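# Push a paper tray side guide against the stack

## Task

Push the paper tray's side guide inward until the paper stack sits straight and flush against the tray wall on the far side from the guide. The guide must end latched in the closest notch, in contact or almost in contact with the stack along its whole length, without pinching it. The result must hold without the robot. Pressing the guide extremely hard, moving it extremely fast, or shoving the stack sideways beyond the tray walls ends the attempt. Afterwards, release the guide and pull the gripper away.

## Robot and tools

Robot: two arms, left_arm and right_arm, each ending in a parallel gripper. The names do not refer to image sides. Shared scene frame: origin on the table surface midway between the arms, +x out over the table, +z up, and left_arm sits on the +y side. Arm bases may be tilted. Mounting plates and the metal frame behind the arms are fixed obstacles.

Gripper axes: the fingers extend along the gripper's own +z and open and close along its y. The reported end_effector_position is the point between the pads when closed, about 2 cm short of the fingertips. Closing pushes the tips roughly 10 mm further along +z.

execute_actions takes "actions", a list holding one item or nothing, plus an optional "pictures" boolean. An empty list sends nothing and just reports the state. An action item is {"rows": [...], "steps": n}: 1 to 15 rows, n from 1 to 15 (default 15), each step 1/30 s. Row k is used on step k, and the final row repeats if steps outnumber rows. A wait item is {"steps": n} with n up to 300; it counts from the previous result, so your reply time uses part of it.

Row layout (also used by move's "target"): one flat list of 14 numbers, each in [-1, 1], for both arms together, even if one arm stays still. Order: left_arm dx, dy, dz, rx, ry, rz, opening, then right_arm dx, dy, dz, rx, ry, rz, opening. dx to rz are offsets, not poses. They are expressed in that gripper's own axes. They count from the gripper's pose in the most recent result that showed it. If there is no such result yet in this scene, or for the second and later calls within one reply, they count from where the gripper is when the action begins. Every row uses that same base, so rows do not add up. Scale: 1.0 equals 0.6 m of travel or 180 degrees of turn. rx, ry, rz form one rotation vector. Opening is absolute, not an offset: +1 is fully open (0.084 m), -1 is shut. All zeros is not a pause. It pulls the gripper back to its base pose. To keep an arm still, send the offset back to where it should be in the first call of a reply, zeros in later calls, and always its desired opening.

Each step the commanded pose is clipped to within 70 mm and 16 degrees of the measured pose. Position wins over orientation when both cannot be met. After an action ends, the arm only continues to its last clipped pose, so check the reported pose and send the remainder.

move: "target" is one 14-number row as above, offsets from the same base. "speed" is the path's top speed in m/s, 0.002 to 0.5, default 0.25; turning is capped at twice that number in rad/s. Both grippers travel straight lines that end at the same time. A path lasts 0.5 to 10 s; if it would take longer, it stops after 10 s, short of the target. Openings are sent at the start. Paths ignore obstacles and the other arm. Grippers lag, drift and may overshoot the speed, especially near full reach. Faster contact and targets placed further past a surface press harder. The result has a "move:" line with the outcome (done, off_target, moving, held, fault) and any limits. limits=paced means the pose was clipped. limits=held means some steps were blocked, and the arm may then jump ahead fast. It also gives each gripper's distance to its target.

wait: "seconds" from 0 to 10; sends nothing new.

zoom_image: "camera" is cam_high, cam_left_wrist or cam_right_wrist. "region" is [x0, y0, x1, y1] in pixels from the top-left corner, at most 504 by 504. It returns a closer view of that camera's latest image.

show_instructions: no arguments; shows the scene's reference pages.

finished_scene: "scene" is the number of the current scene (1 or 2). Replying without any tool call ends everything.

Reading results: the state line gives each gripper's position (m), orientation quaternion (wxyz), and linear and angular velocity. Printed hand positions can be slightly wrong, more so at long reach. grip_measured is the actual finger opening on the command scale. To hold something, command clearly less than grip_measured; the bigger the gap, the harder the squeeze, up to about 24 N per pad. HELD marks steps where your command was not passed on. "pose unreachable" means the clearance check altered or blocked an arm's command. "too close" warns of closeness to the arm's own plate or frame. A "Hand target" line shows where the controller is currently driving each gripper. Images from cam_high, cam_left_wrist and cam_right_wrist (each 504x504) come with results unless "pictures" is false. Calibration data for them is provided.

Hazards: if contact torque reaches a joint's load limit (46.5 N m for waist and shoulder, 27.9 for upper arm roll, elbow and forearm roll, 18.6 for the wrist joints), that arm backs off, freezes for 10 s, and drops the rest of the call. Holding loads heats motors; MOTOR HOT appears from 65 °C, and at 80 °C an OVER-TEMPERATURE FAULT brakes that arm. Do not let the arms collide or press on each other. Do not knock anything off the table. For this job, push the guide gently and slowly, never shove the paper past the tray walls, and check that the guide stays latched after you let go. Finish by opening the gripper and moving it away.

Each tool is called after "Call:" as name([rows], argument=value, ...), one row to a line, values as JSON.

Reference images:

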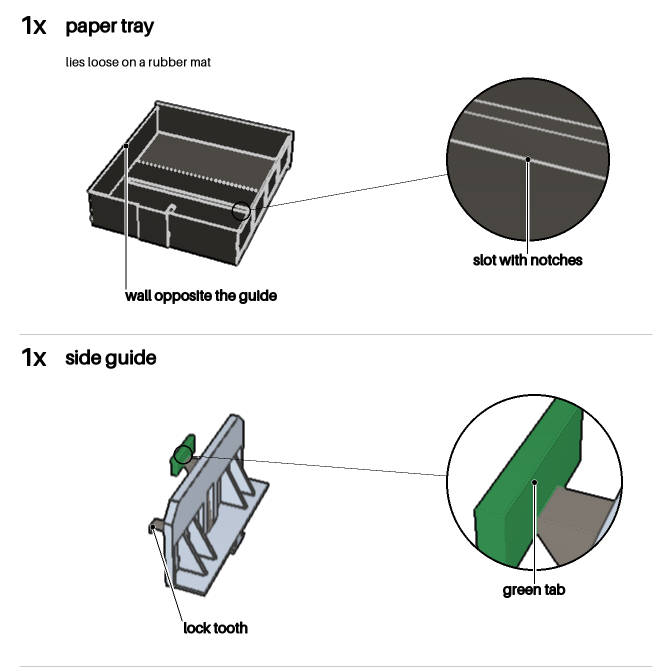

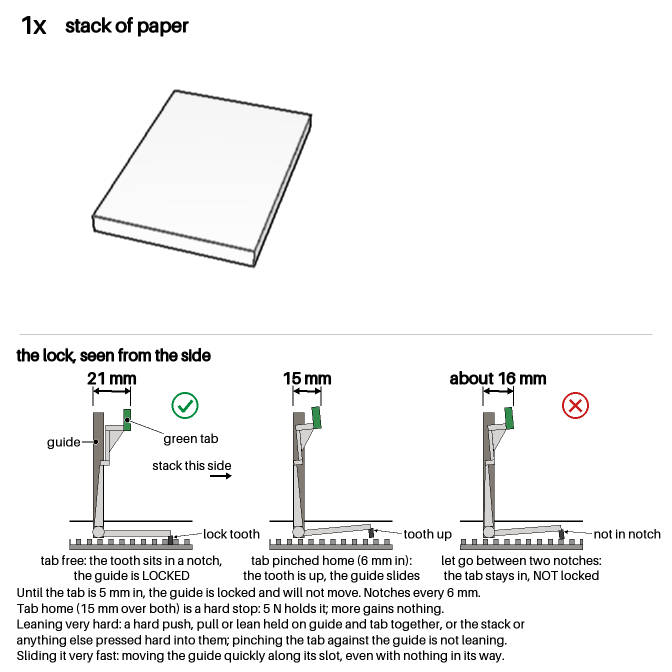

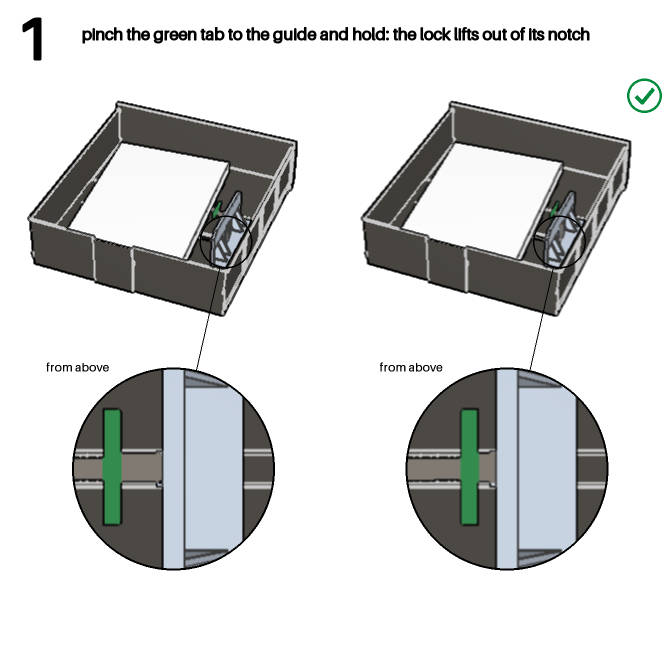

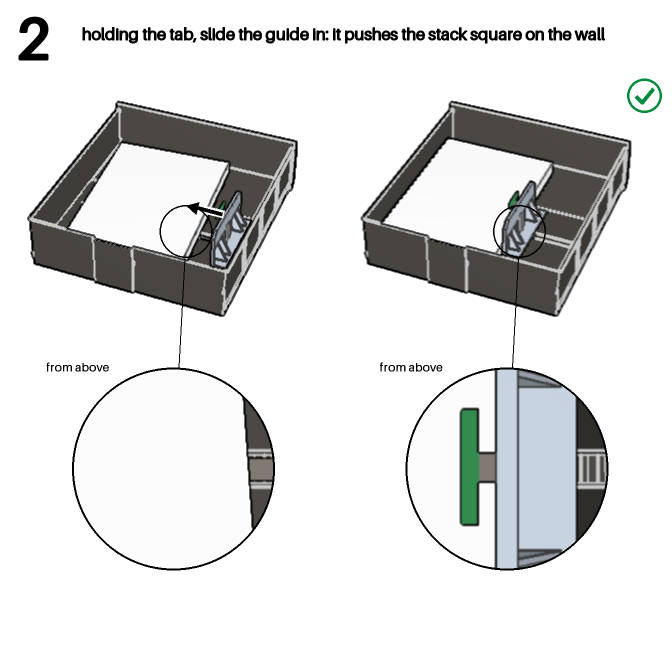

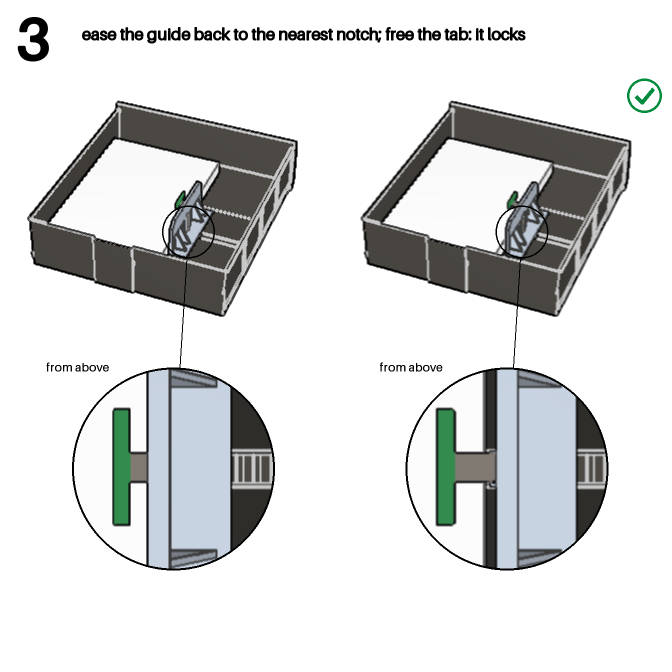

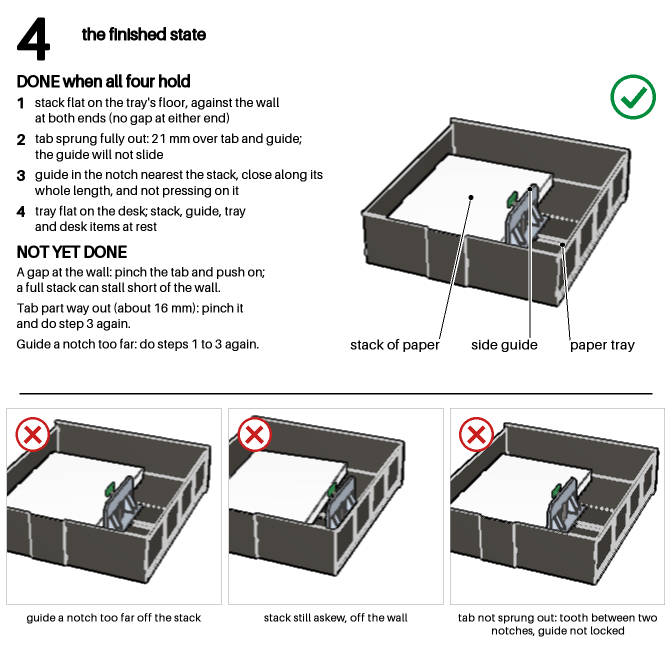

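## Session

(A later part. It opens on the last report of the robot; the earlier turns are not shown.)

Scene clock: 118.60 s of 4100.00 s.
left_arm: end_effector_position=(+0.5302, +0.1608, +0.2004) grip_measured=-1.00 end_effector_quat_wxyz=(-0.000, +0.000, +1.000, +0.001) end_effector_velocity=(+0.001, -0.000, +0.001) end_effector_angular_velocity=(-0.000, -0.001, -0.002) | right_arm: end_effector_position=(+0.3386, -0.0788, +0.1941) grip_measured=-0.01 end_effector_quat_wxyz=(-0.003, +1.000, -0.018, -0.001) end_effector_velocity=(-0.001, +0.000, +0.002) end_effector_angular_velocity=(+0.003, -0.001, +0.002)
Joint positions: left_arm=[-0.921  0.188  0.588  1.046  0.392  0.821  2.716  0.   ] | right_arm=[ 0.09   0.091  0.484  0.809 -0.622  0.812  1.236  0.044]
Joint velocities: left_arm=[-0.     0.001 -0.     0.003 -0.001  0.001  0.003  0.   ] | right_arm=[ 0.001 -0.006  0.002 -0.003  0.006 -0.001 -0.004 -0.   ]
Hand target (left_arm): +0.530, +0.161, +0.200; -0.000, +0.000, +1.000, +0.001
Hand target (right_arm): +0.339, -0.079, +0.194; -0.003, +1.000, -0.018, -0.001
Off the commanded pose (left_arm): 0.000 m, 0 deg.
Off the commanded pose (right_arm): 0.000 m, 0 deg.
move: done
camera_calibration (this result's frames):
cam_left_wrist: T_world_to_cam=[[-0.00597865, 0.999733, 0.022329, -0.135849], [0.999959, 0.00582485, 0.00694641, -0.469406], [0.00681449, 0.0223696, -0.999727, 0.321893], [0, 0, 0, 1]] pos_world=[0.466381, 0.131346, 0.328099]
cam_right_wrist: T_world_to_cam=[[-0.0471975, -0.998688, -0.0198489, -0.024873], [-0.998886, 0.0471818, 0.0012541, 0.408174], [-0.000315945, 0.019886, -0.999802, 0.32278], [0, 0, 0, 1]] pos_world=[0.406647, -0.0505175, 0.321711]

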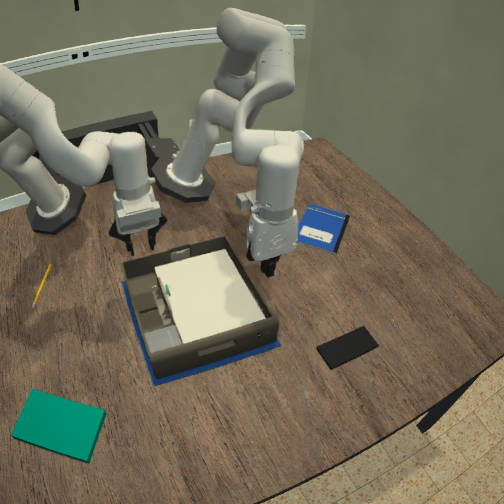

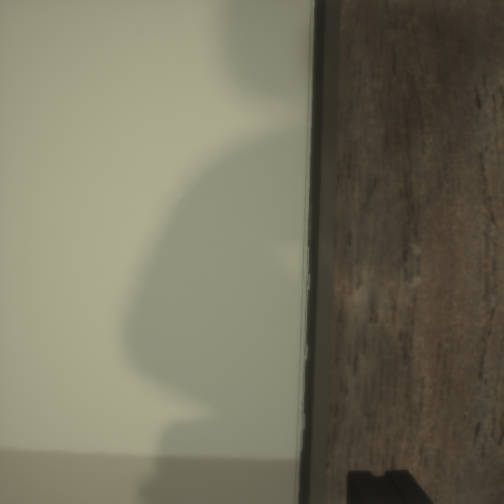

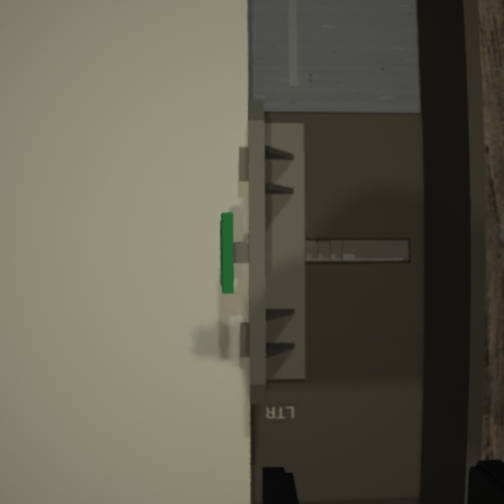

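Call:
move(target=[0,0,0,0,0,0,-1,0.1096,-0.0578,0.1,0,0,0,-0.2])

Call:
move(target=[0,0,0,0,0,0,-1,0,0,0.079,0,0,0,-0.3], speed=0.08)

Call:
move(target=[0,0,0,0,0,0,-1,0,0,0,0,0,0,-0.58])

Call:
move(target=[0,0,0,0,0,0,-1,0,0,0,0,0,0,-0.78])

Call:
zoom_image(camera="cam_left_wrist", region=[220,300,420,500])

Scene clock: 133.20 s of 4100.00 s.
left_arm: end_effector_position=(+0.5302, +0.1608, +0.2004) grip_measured=-1.00 end_effector_quat_wxyz=(-0.000, +0.000, +1.000, +0.001) end_effector_velocity=(+0.000, +0.000, -0.000) end_effector_angular_velocity=(-0.000, +0.000, +0.001) | right_arm: end_effector_position=(+0.4053, -0.0463, +0.1341) grip_measured=-0.22 end_effector_quat_wxyz=(-0.003, +1.000, -0.018, -0.001) end_effector_velocity=(+0.001, -0.001, -0.004) end_effector_angular_velocity=(-0.005, +0.004, -0.003)
Joint positions: left_arm=[-0.921  0.188  0.588  1.046  0.392  0.821  2.716  0.   ] | right_arm=[ 0.097  0.413  0.408  1.081 -0.804  0.813  1.281  0.035]
Joint velocities: left_arm=[ 0.     0.     0.     0.    -0.001 -0.    -0.     0.   ] | right_arm=[-0.001  0.009 -0.004  0.006 -0.002  0.002 -0.    -0.   ]
Hand target (left_arm): +0.530, +0.161, +0.200; -0.000, +0.000, +1.000, +0.001
Hand target (right_arm): +0.405, -0.046, +0.134; -0.003, +1.000, -0.018, -0.001
Off the commanded pose (left_arm): 0.000 m, 0 deg.
Off the commanded pose (right_arm): 0.000 m, 0 deg.
After step 90, 10.63 s passed at rest.
move: done
camera_calibration (this result's frames):
cam_left_wrist: T_world_to_cam=[[-0.00597881, 0.999733, 0.0223294, -0.135849], [0.999959, 0.00582502, 0.00694609, -0.469406], [0.00681417, 0.02237, -0.999727, 0.321893], [0, 0, 0, 1]] pos_world=[0.466381, 0.131347, 0.328099]
cam_right_wrist: T_world_to_cam=[[-0.0474938, -0.998671, -0.0200252, 0.00967515], [-0.998872, 0.0474872, 0.000801601, 0.473365], [0.000150408, 0.0200407, -0.999799, 0.262032], [0, 0, 0, 1]] pos_world=[0.473251, -0.0180678, 0.261794]

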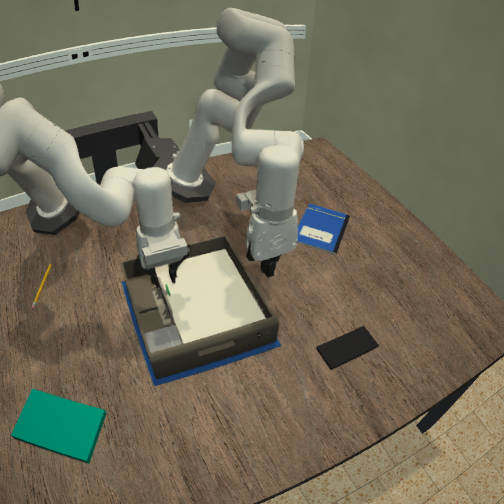

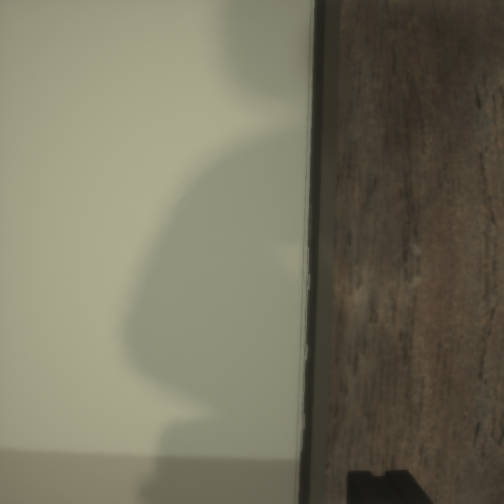

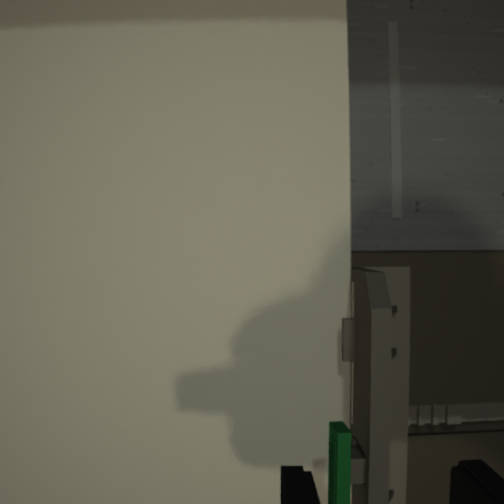

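Scene clock: 134.17 s of 4100.00 s.
left_arm: end_effector_position=(+0.5302, +0.1608, +0.2004) grip_measured=-1.00 end_effector_quat_wxyz=(-0.000, +0.000, +1.000, +0.001) end_effector_velocity=(+0.000, +0.000, +0.000) end_effector_angular_velocity=(-0.000, -0.001, -0.001) | right_arm: end_effector_position=(+0.4053, -0.0460, +0.0871) grip_measured=-0.32 end_effector_quat_wxyz=(-0.003, +1.000, -0.018, -0.001) end_effector_velocity=(+0.001, -0.000, -0.001) end_effector_angular_velocity=(-0.001, -0.003, +0.001)
Joint positions: left_arm=[-0.921  0.188  0.588  1.046  0.392  0.821  2.716  0.   ] | right_arm=[ 0.1    0.517  0.354  1.099 -0.903  0.739  1.339  0.03 ]
Joint velocities: left_arm=[ 0.    -0.001  0.     0.     0.001 -0.     0.001  0.   ] | right_arm=[ 0.001  0.003 -0.002  0.002 -0.006 -0.002  0.003 -0.   ]
Hand target (left_arm): +0.530, +0.161, +0.200; -0.000, +0.000, +1.000, +0.001
Hand target (right_arm): +0.405, -0.046, +0.087; -0.003, +1.000, -0.018, -0.001
Off the commanded pose (left_arm): 0.000 m, 0 deg.
Off the commanded pose (right_arm): 0.000 m, 0 deg.
move: done
camera_calibration (this result's frames):
cam_left_wrist: T_world_to_cam=[[-0.00597903, 0.999733, 0.0223293, -0.135849], [0.999959, 0.00582524, 0.00694621, -0.469406], [0.00681428, 0.0223699, -0.999727, 0.321893], [0, 0, 0, 1]] pos_world=[0.466381, 0.131347, 0.328099]
cam_right_wrist: T_world_to_cam=[[-0.0474295, -0.998664, -0.0205175, 0.00910827], [-0.998874, 0.0474328, 0.000326782, 0.47343], [0.000646859, 0.0205099, -0.999789, 0.214866], [0, 0, 0, 1]] pos_world=[0.47319, -0.0177669, 0.214853]

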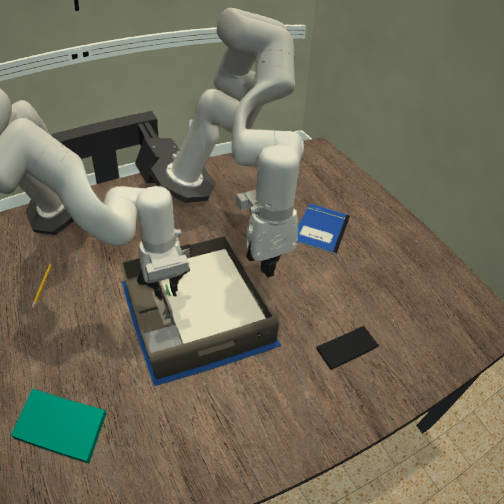

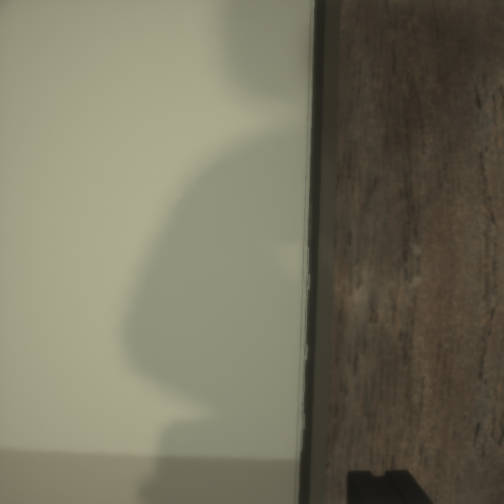

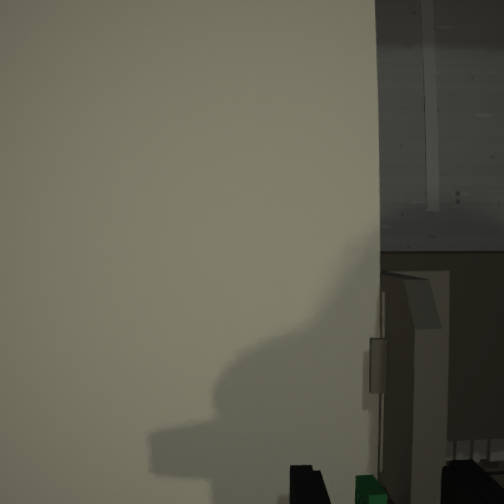

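Scene clock: 134.67 s of 4100.00 s.
left_arm: end_effector_position=(+0.5302, +0.1608, +0.2004) grip_measured=-1.00 end_effector_quat_wxyz=(-0.000, +0.000, +1.000, +0.001) end_effector_velocity=(-0.000, -0.000, +0.001) end_effector_angular_velocity=(-0.002, -0.000, +0.001) | right_arm: end_effector_position=(+0.4053, -0.0462, +0.0871) grip_measured=-0.60 end_effector_quat_wxyz=(-0.003, +1.000, -0.018, -0.001) end_effector_velocity=(-0.000, +0.001, +0.000) end_effector_angular_velocity=(+0.002, +0.001, -0.000)
Joint positions: left_arm=[-0.921  0.188  0.588  1.046  0.392  0.821  2.716  0.   ] | right_arm=[ 0.1    0.517  0.353  1.099 -0.903  0.74   1.339  0.018]
Joint velocities: left_arm=[-0.    -0.001 -0.    -0.    -0.001  0.    -0.     0.   ] | right_arm=[ 0.001  0.001  0.     0.001  0.002 -0.001 -0.     0.   ]
Hand target (left_arm): +0.530, +0.161, +0.200; -0.000, +0.000, +1.000, +0.001
Hand target (right_arm): +0.405, -0.046, +0.087; -0.003, +1.000, -0.018, -0.001
Off the commanded pose (left_arm): 0.000 m, 0 deg.
Off the commanded pose (right_arm): 0.000 m, 0 deg.
move: done
camera_calibration (this result's frames):
cam_left_wrist: T_world_to_cam=[[-0.00597865, 0.999733, 0.0223294, -0.135849], [0.999959, 0.00582485, 0.00694636, -0.469406], [0.00681444, 0.02237, -0.999727, 0.321893], [0, 0, 0, 1]] pos_world=[0.466381, 0.131347, 0.328099]
cam_right_wrist: T_world_to_cam=[[-0.047711, -0.99866, -0.0200457, 0.00892994], [-0.998861, 0.0477142, 0.000321513, 0.473534], [0.000635381, 0.0200382, -0.999799, 0.214809], [0, 0, 0, 1]] pos_world=[0.473284, -0.0179807, 0.214793]

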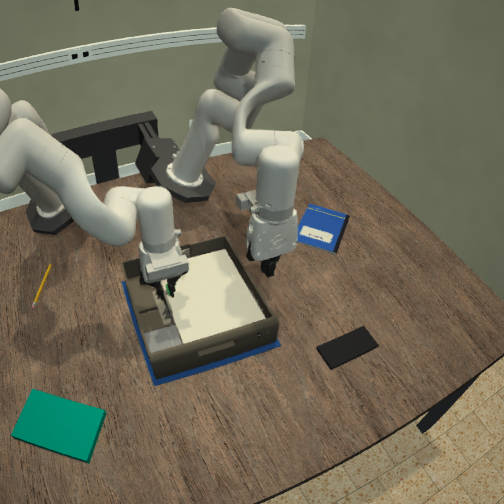

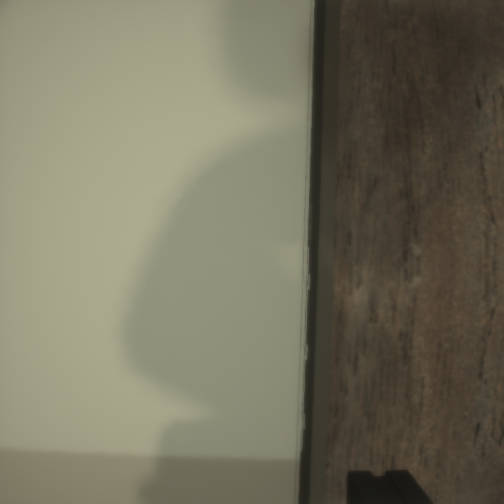

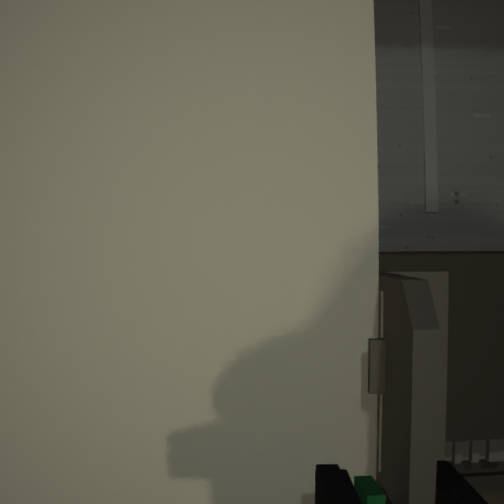

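Scene clock: 135.17 s of 4100.00 s.
left_arm: end_effector_position=(+0.5302, +0.1608, +0.2004) grip_measured=-1.00 end_effector_quat_wxyz=(-0.000, +0.000, +1.000, +0.001) end_effector_velocity=(-0.000, -0.000, -0.000) end_effector_angular_velocity=(+0.001, -0.000, -0.000) | right_arm: end_effector_position=(+0.4054, -0.0469, +0.0871) grip_measured=-0.66 end_effector_quat_wxyz=(-0.002, +1.000, -0.018, -0.001) end_effector_velocity=(+0.000, +0.001, +0.000) end_effector_angular_velocity=(+0.003, -0.001, +0.000)
Joint positions: left_arm=[-0.921  0.188  0.588  1.046  0.392  0.821  2.716  0.   ] | right_arm=[ 0.1    0.516  0.353  1.099 -0.903  0.741  1.339  0.015]
Joint velocities: left_arm=[-0.001  0.001 -0.    -0.     0.001 -0.    -0.001  0.   ] | right_arm=[-0.     0.     0.    -0.    -0.    -0.003  0.     0.   ]
Hand target (left_arm): +0.530, +0.161, +0.200; -0.000, +0.000, +1.000, +0.001
Hand target (right_arm): +0.405, -0.046, +0.087; -0.003, +1.000, -0.018, -0.001
Off the commanded pose (left_arm): 0.000 m, 0 deg.
Off the commanded pose (right_arm): 0.001 m, 0 deg.
move: done
camera_calibration (this result's frames):
cam_left_wrist: T_world_to_cam=[[-0.00597889, 0.999733, 0.0223294, -0.135849], [0.999959, 0.00582509, 0.00694635, -0.469406], [0.00681443, 0.02237, -0.999727, 0.321893], [0, 0, 0, 1]] pos_world=[0.466381, 0.131347, 0.328099]
cam_right_wrist: T_world_to_cam=[[-0.0482398, -0.998661, -0.0186583, 0.00839187], [-0.998836, 0.0482417, 0.000349539, 0.473664], [0.000551037, 0.0186534, -0.999826, 0.214775], [0, 0, 0, 1]] pos_world=[0.473399, -0.018476, 0.214729]

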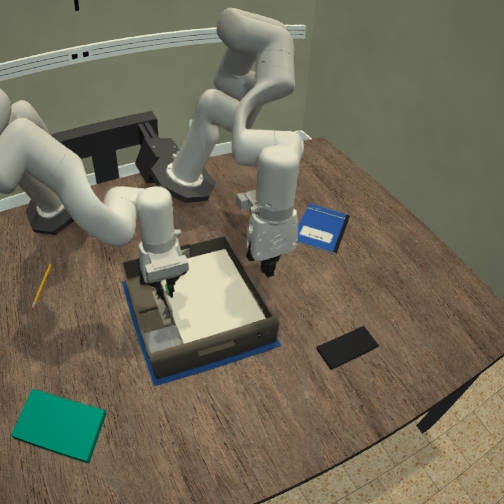

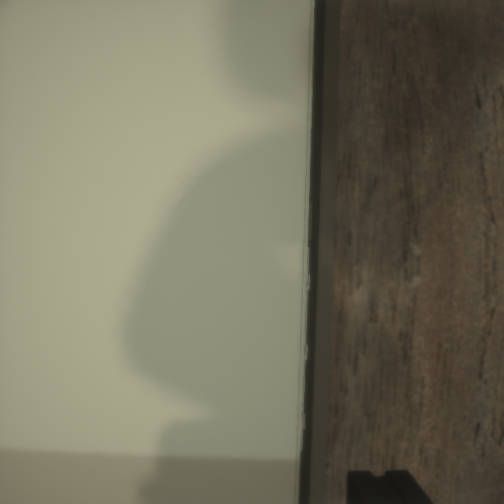

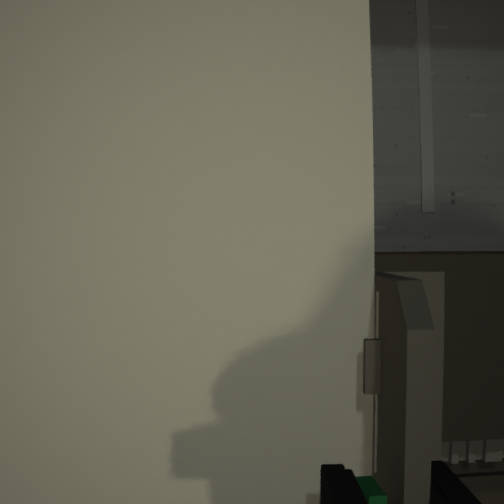

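Region (220, 300, 420, 500) of cam_left_wrist's 504x504 image, scaled by 2.520, with more detail than that image has.

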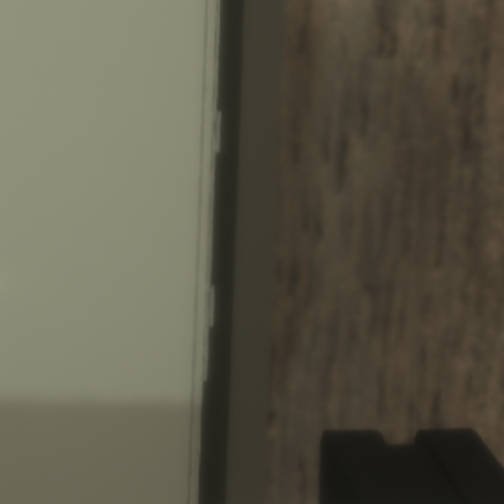

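Call:
move(target=[0,0,0,0,0,0,-1,0,0.005,0,0,0,0,-0.78], speed=0.002)

Scene clock: 139.93 s of 4100.00 s.
left_arm: end_effector_position=(+0.5302, +0.1608, +0.2004) grip_measured=-1.00 end_effector_quat_wxyz=(-0.000, +0.000, +1.000, +0.001) end_effector_velocity=(+0.000, +0.000, -0.000) end_effector_angular_velocity=(+0.001, +0.000, -0.001) | right_arm: end_effector_position=(+0.4052, -0.0498, +0.0870) grip_measured=-0.66 end_effector_quat_wxyz=(-0.003, +1.000, -0.018, -0.001) end_effector_velocity=(+0.001, -0.001, +0.000) end_effector_angular_velocity=(-0.001, -0.002, -0.000)
Joint positions: left_arm=[-0.921  0.188  0.588  1.046  0.392  0.821  2.716  0.   ] | right_arm=[ 0.095  0.509  0.353  1.09  -0.903  0.737  1.336  0.015]
Joint velocities: left_arm=[ 0.     0.001  0.     0.     0.001 -0.     0.     0.   ] | right_arm=[-0.001 -0.001 -0.    -0.001 -0.002 -0.     0.     0.   ]
Hand target (left_arm): +0.530, +0.161, +0.200; -0.000, +0.000, +1.000, +0.001
Hand target (right_arm): +0.405, -0.050, +0.087; -0.002, +1.000, -0.018, -0.001
Off the commanded pose (left_arm): 0.000 m, 0 deg.
Off the commanded pose (right_arm): 0.000 m, 0 deg.
move: done
camera_calibration (this result's frames):
cam_left_wrist: T_world_to_cam=[[-0.00597913, 0.999733, 0.0223293, -0.135849], [0.999959, 0.00582533, 0.00694647, -0.469406], [0.00681454, 0.0223699, -0.999727, 0.321893], [0, 0, 0, 1]] pos_world=[0.466381, 0.131347, 0.328099]
cam_right_wrist: T_world_to_cam=[[-0.0480071, -0.998672, -0.0186707, 0.00538535], [-0.998847, 0.0480062, 0.000496088, 0.473548], [0.00040088, 0.018673, -0.999826, 0.214862], [0, 0, 0, 1]] pos_world=[0.473174, -0.0213672, 0.214691]

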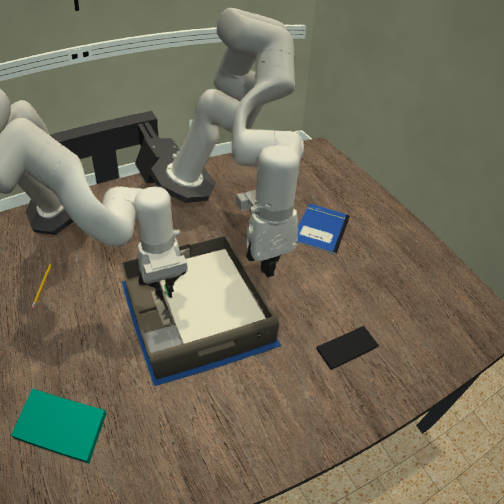

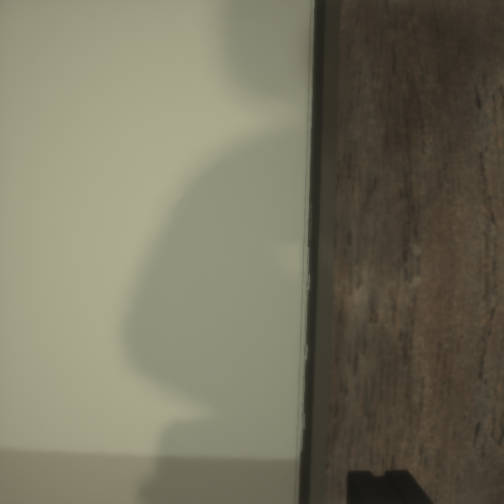

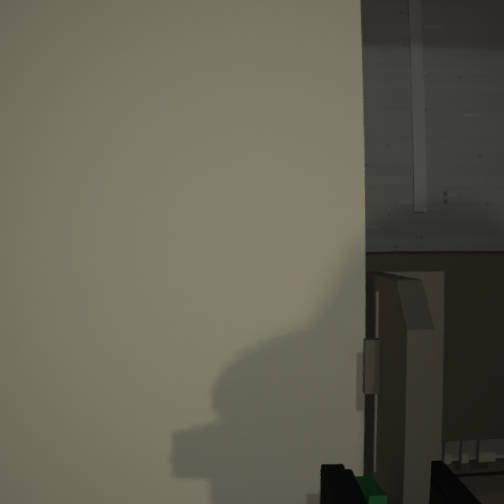

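Call:
move(target=[0,0,0,0,0,0,-1,0,-0.0052,0,0,0,0,-0.55], speed=0.003)

Scene clock: 144.33 s of 4100.00 s.
left_arm: end_effector_position=(+0.5302, +0.1608, +0.2004) grip_measured=-1.00 end_effector_quat_wxyz=(-0.000, +0.000, +1.000, +0.001) end_effector_velocity=(-0.000, -0.000, -0.000) end_effector_angular_velocity=(-0.001, +0.001, +0.000) | right_arm: end_effector_position=(+0.4054, -0.0474, +0.0870) grip_measured=-0.56 end_effector_quat_wxyz=(-0.002, +1.000, -0.018, -0.001) end_effector_velocity=(+0.000, +0.001, -0.000) end_effector_angular_velocity=(+0.004, -0.000, -0.001)
Joint positions: left_arm=[-0.921  0.188  0.588  1.046  0.392  0.821  2.716  0.   ] | right_arm=[ 0.099  0.515  0.353  1.098 -0.902  0.742  1.339  0.019]
Joint velocities: left_arm=[-0.     0.     0.    -0.    -0.001  0.     0.     0.   ] | right_arm=[ 0.001  0.002 -0.     0.002  0.001 -0.004  0.001  0.001]
Hand target (left_arm): +0.530, +0.161, +0.200; -0.000, +0.000, +1.000, +0.001
Hand target (right_arm): +0.405, -0.047, +0.087; -0.003, +1.000, -0.018, -0.001
Off the commanded pose (left_arm): 0.000 m, 0 deg.
Off the commanded pose (right_arm): 0.001 m, 0 deg.
After step 90, 0.10 s passed at rest.
move: done
camera_calibration (this result's frames):
cam_left_wrist: T_world_to_cam=[[-0.00597904, 0.999733, 0.0223293, -0.135849], [0.999959, 0.00582525, 0.00694626, -0.469406], [0.00681433, 0.0223699, -0.999727, 0.321893], [0, 0, 0, 1]] pos_world=[0.466381, 0.131346, 0.328099]
cam_right_wrist: T_world_to_cam=[[-0.0487079, -0.998667, -0.0170706, 0.00785456], [-0.998813, 0.0487056, 0.000548657, 0.47369], [0.000283508, 0.017077, -0.999854, 0.214737], [0, 0, 0, 1]] pos_world=[0.473449, -0.0188943, 0.21458]

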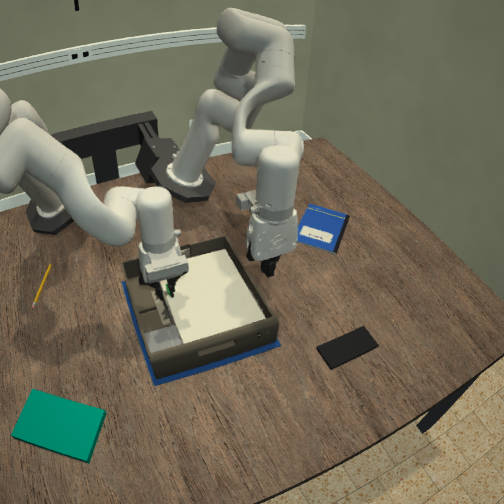

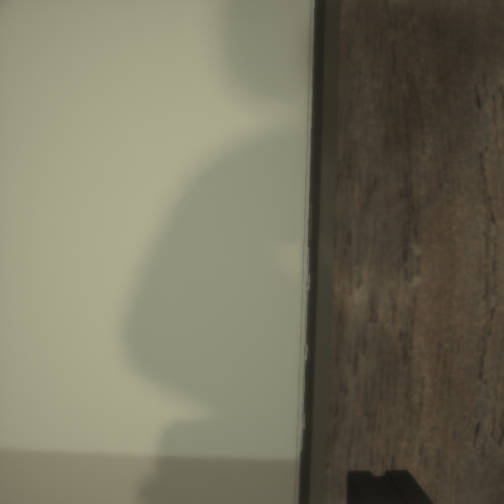

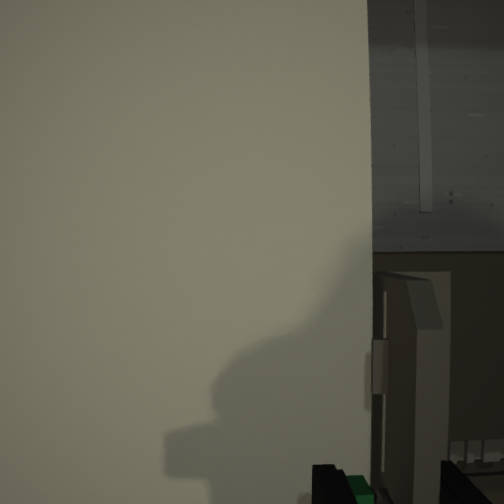

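Tab seems to follow the finger out. Release and check.

Call:
move(target=[0,0,0,0,0,0,-1,0,0,0,0,0,0,-0.1])

Call:
move(target=[0,0,0,0,0,0,-1,0,0,-0.08,0,0,0,-0.1], speed=0.1)

Call:
move(target=[0,0.1,0,0,0,0,-1,-0.11,0.055,-0.1,0,0,0,0])

Call:
zoom_image(camera="cam_right_wrist", region=[150,80,450,430])

Scene clock: 151.30 s of 4100.00 s.
left_arm: end_effector_position=(+0.5302, +0.1608, +0.2004) grip_measured=-1.00 end_effector_quat_wxyz=(-0.000, +0.000, +1.000, +0.001) end_effector_velocity=(-0.000, -0.000, -0.000) end_effector_angular_velocity=(+0.001, +0.001, -0.001) | right_arm: end_effector_position=(+0.4054, -0.0473, +0.0870) grip_measured=-0.11 end_effector_quat_wxyz=(-0.002, +1.000, -0.018, -0.001) end_effector_velocity=(-0.000, -0.001, -0.001) end_effector_angular_velocity=(-0.004, +0.001, -0.000)
Joint positions: left_arm=[-0.921  0.188  0.588  1.046  0.392  0.821  2.716  0.   ] | right_arm=[ 0.099  0.516  0.354  1.098 -0.903  0.742  1.34   0.039]
Joint velocities: left_arm=[-0.     0.001  0.    -0.     0.    -0.    -0.     0.   ] | right_arm=[-0.001  0.    -0.001 -0.001 -0.001  0.002  0.     0.   ]
Hand target (left_arm): +0.530, +0.161, +0.200; -0.000, +0.000, +1.000, +0.001
Hand target (right_arm): +0.405, -0.047, +0.087; -0.002, +1.000, -0.018, -0.001
Off the commanded pose (left_arm): 0.000 m, 0 deg.
Off the commanded pose (right_arm): 0.000 m, 0 deg.
After step 90, 3.27 s passed at rest.
move: done
camera_calibration (this result's frames):
cam_left_wrist: T_world_to_cam=[[-0.00597879, 0.999733, 0.0223293, -0.135849], [0.999959, 0.005825, 0.00694626, -0.469406], [0.00681434, 0.0223699, -0.999727, 0.321893], [0, 0, 0, 1]] pos_world=[0.466381, 0.131346, 0.328099]
cam_right_wrist: T_world_to_cam=[[-0.0485693, -0.998671, -0.0172431, 0.00791953], [-0.99882, 0.048567, 0.000553178, 0.473638], [0.000285001, 0.0172496, -0.999851, 0.214763], [0, 0, 0, 1]] pos_world=[0.473402, -0.0187987, 0.214605]

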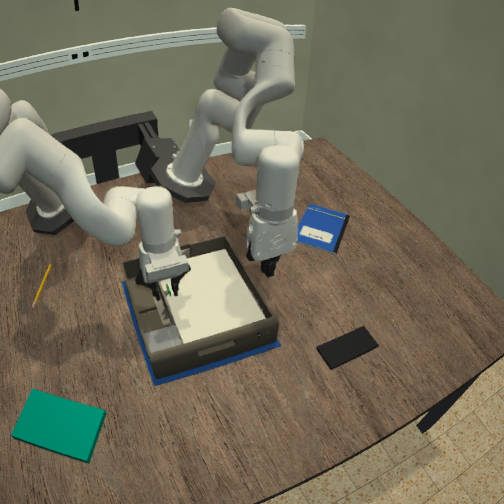

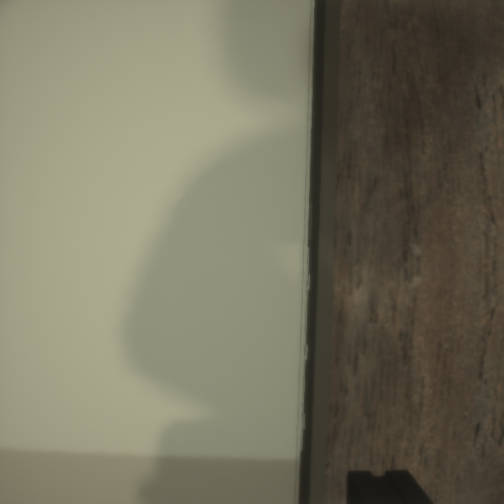

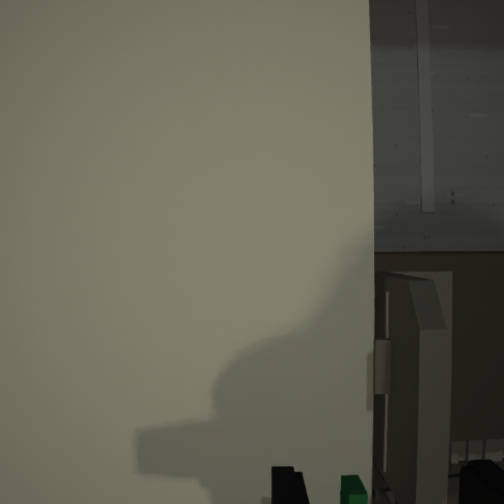

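Scene clock: 152.17 s of 4100.00 s.
left_arm: end_effector_position=(+0.5302, +0.1608, +0.2004) grip_measured=-1.00 end_effector_quat_wxyz=(-0.000, +0.000, +1.000, +0.001) end_effector_velocity=(+0.000, -0.000, +0.000) end_effector_angular_velocity=(-0.001, -0.001, +0.001) | right_arm: end_effector_position=(+0.4054, -0.0476, +0.1345) grip_measured=-0.11 end_effector_quat_wxyz=(-0.002, +1.000, -0.018, -0.001) end_effector_velocity=(+0.000, -0.000, +0.002) end_effector_angular_velocity=(+0.000, -0.001, +0.001)
Joint positions: left_arm=[-0.921  0.188  0.588  1.046  0.392  0.821  2.716  0.   ] | right_arm=[ 0.096  0.411  0.408  1.081 -0.803  0.817  1.281  0.039]
Joint velocities: left_arm=[-0.001 -0.001  0.     0.    -0.    -0.    -0.001  0.   ] | right_arm=[-0.    -0.005  0.002 -0.     0.004  0.003 -0.004  0.   ]
Hand target (left_arm): +0.530, +0.161, +0.200; -0.000, +0.000, +1.000, +0.001
Hand target (right_arm): +0.406, -0.047, +0.135; -0.002, +1.000, -0.018, -0.001
Off the commanded pose (left_arm): 0.000 m, 0 deg.
Off the commanded pose (right_arm): 0.001 m, 0 deg.
move: done
camera_calibration (this result's frames):
cam_left_wrist: T_world_to_cam=[[-0.00597888, 0.999733, 0.0223291, -0.135849], [0.999959, 0.00582508, 0.00694641, -0.469406], [0.00681448, 0.0223697, -0.999727, 0.321893], [0, 0, 0, 1]] pos_world=[0.466381, 0.131346, 0.328099]
cam_right_wrist: T_world_to_cam=[[-0.0486689, -0.998676, -0.0166553, 0.00842871], [-0.998815, 0.0486564, 0.00115067, 0.473521], [-0.000338755, 0.0166916, -0.999861, 0.262469], [0, 0, 0, 1]] pos_world=[0.473459, -0.0190033, 0.262027]

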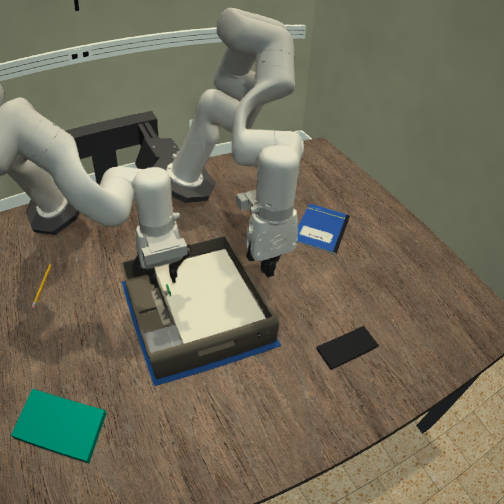

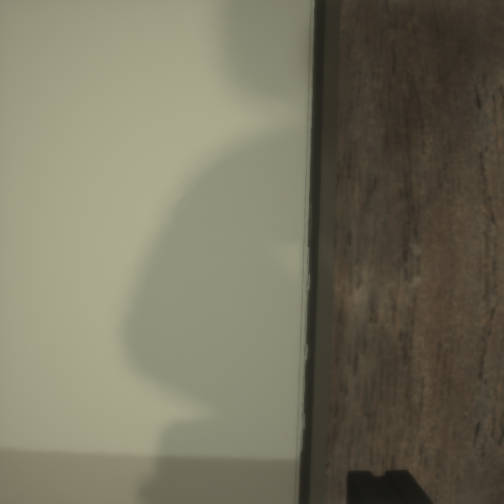

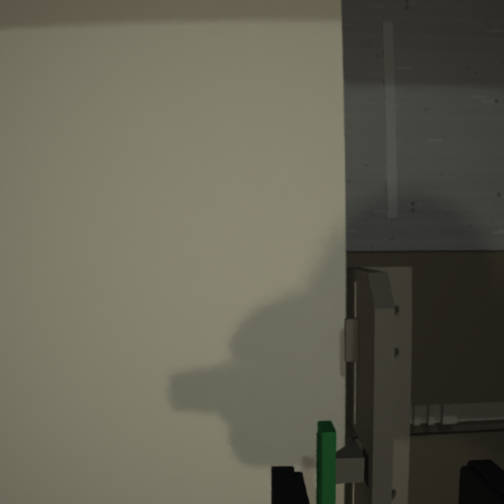

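Scene clock: 153.13 s of 4100.00 s.
left_arm: end_effector_position=(+0.5301, +0.2206, +0.2005) grip_measured=-1.00 end_effector_quat_wxyz=(-0.000, +0.000, +1.000, +0.001) end_effector_velocity=(+0.000, +0.002, -0.000) end_effector_angular_velocity=(-0.001, +0.000, +0.005) | right_arm: end_effector_position=(+0.3385, -0.0782, +0.1945) grip_measured=-0.01 end_effector_quat_wxyz=(-0.001, +1.000, -0.018, -0.001) end_effector_velocity=(-0.001, +0.000, +0.003) end_effector_angular_velocity=(+0.004, -0.001, +0.003)
Joint positions: left_arm=[-0.864  0.121  0.639  1.027  0.416  0.822  2.819  0.   ] | right_arm=[ 0.084  0.094  0.493  0.814 -0.624  0.82   1.241  0.044]
Joint velocities: left_arm=[ 0.002 -0.001  0.002  0.001 -0.001 -0.     0.001  0.   ] | right_arm=[ 0.001 -0.009  0.003 -0.005  0.009 -0.001 -0.006 -0.   ]
Hand target (left_arm): +0.530, +0.221, +0.200; -0.000, +0.000, +1.000, +0.001
Hand target (right_arm): +0.338, -0.078, +0.195; -0.002, +1.000, -0.018, -0.001
Off the commanded pose (left_arm): 0.000 m, 0 deg.
Off the commanded pose (right_arm): 0.000 m, 0 deg.
move: done
camera_calibration (this result's frames):
cam_left_wrist: T_world_to_cam=[[-0.00551002, 0.999735, 0.0223576, -0.195881], [0.999962, 0.00535661, 0.00691573, -0.469513], [0.00679413, 0.0223948, -0.999726, 0.320617], [0, 0, 0, 1]] pos_world=[0.466238, 0.191164, 0.328155]
cam_right_wrist: T_world_to_cam=[[-0.0485772, -0.998685, -0.0163622, -0.0244861], [-0.998819, 0.048557, 0.001629, 0.408081], [-0.00083236, 0.016422, -0.999865, 0.323109], [0, 0, 0, 1]] pos_world=[0.406678, -0.0495752, 0.322]

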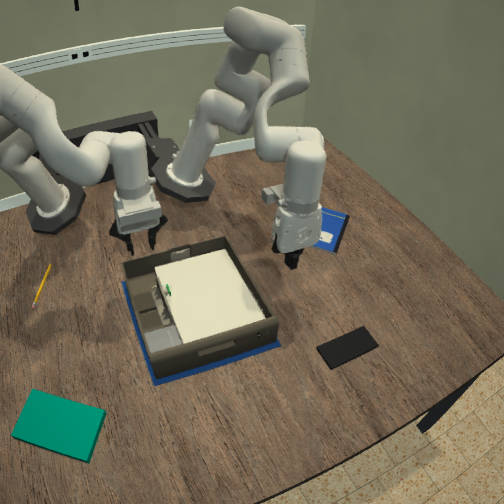

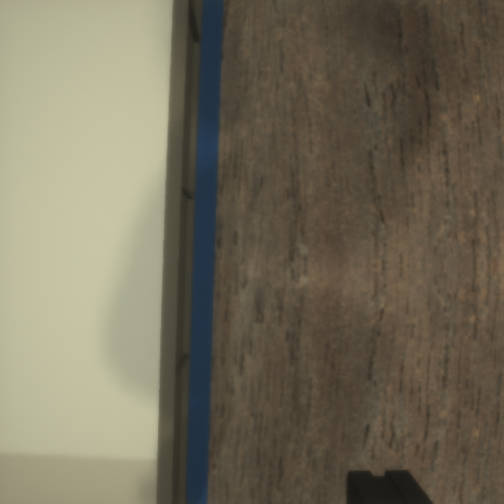

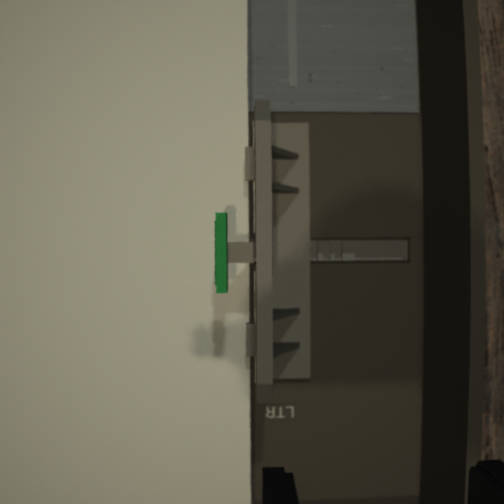

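Region (150, 80, 450, 430) of cam_right_wrist's 504x504 image, scaled by 1.440, with more detail than that image has; it fills the left 432 columns of this view, and the rest is white.

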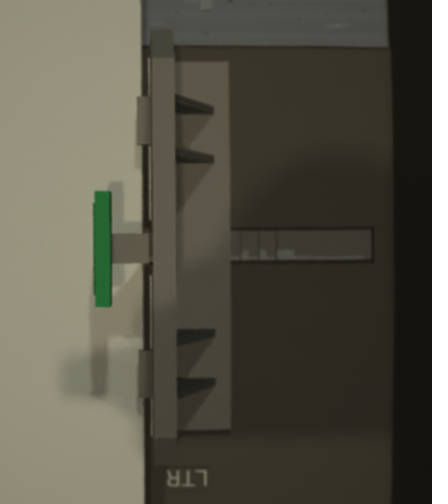

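Call:
finished_scene(scene=1)

The scene is finished: the task was done.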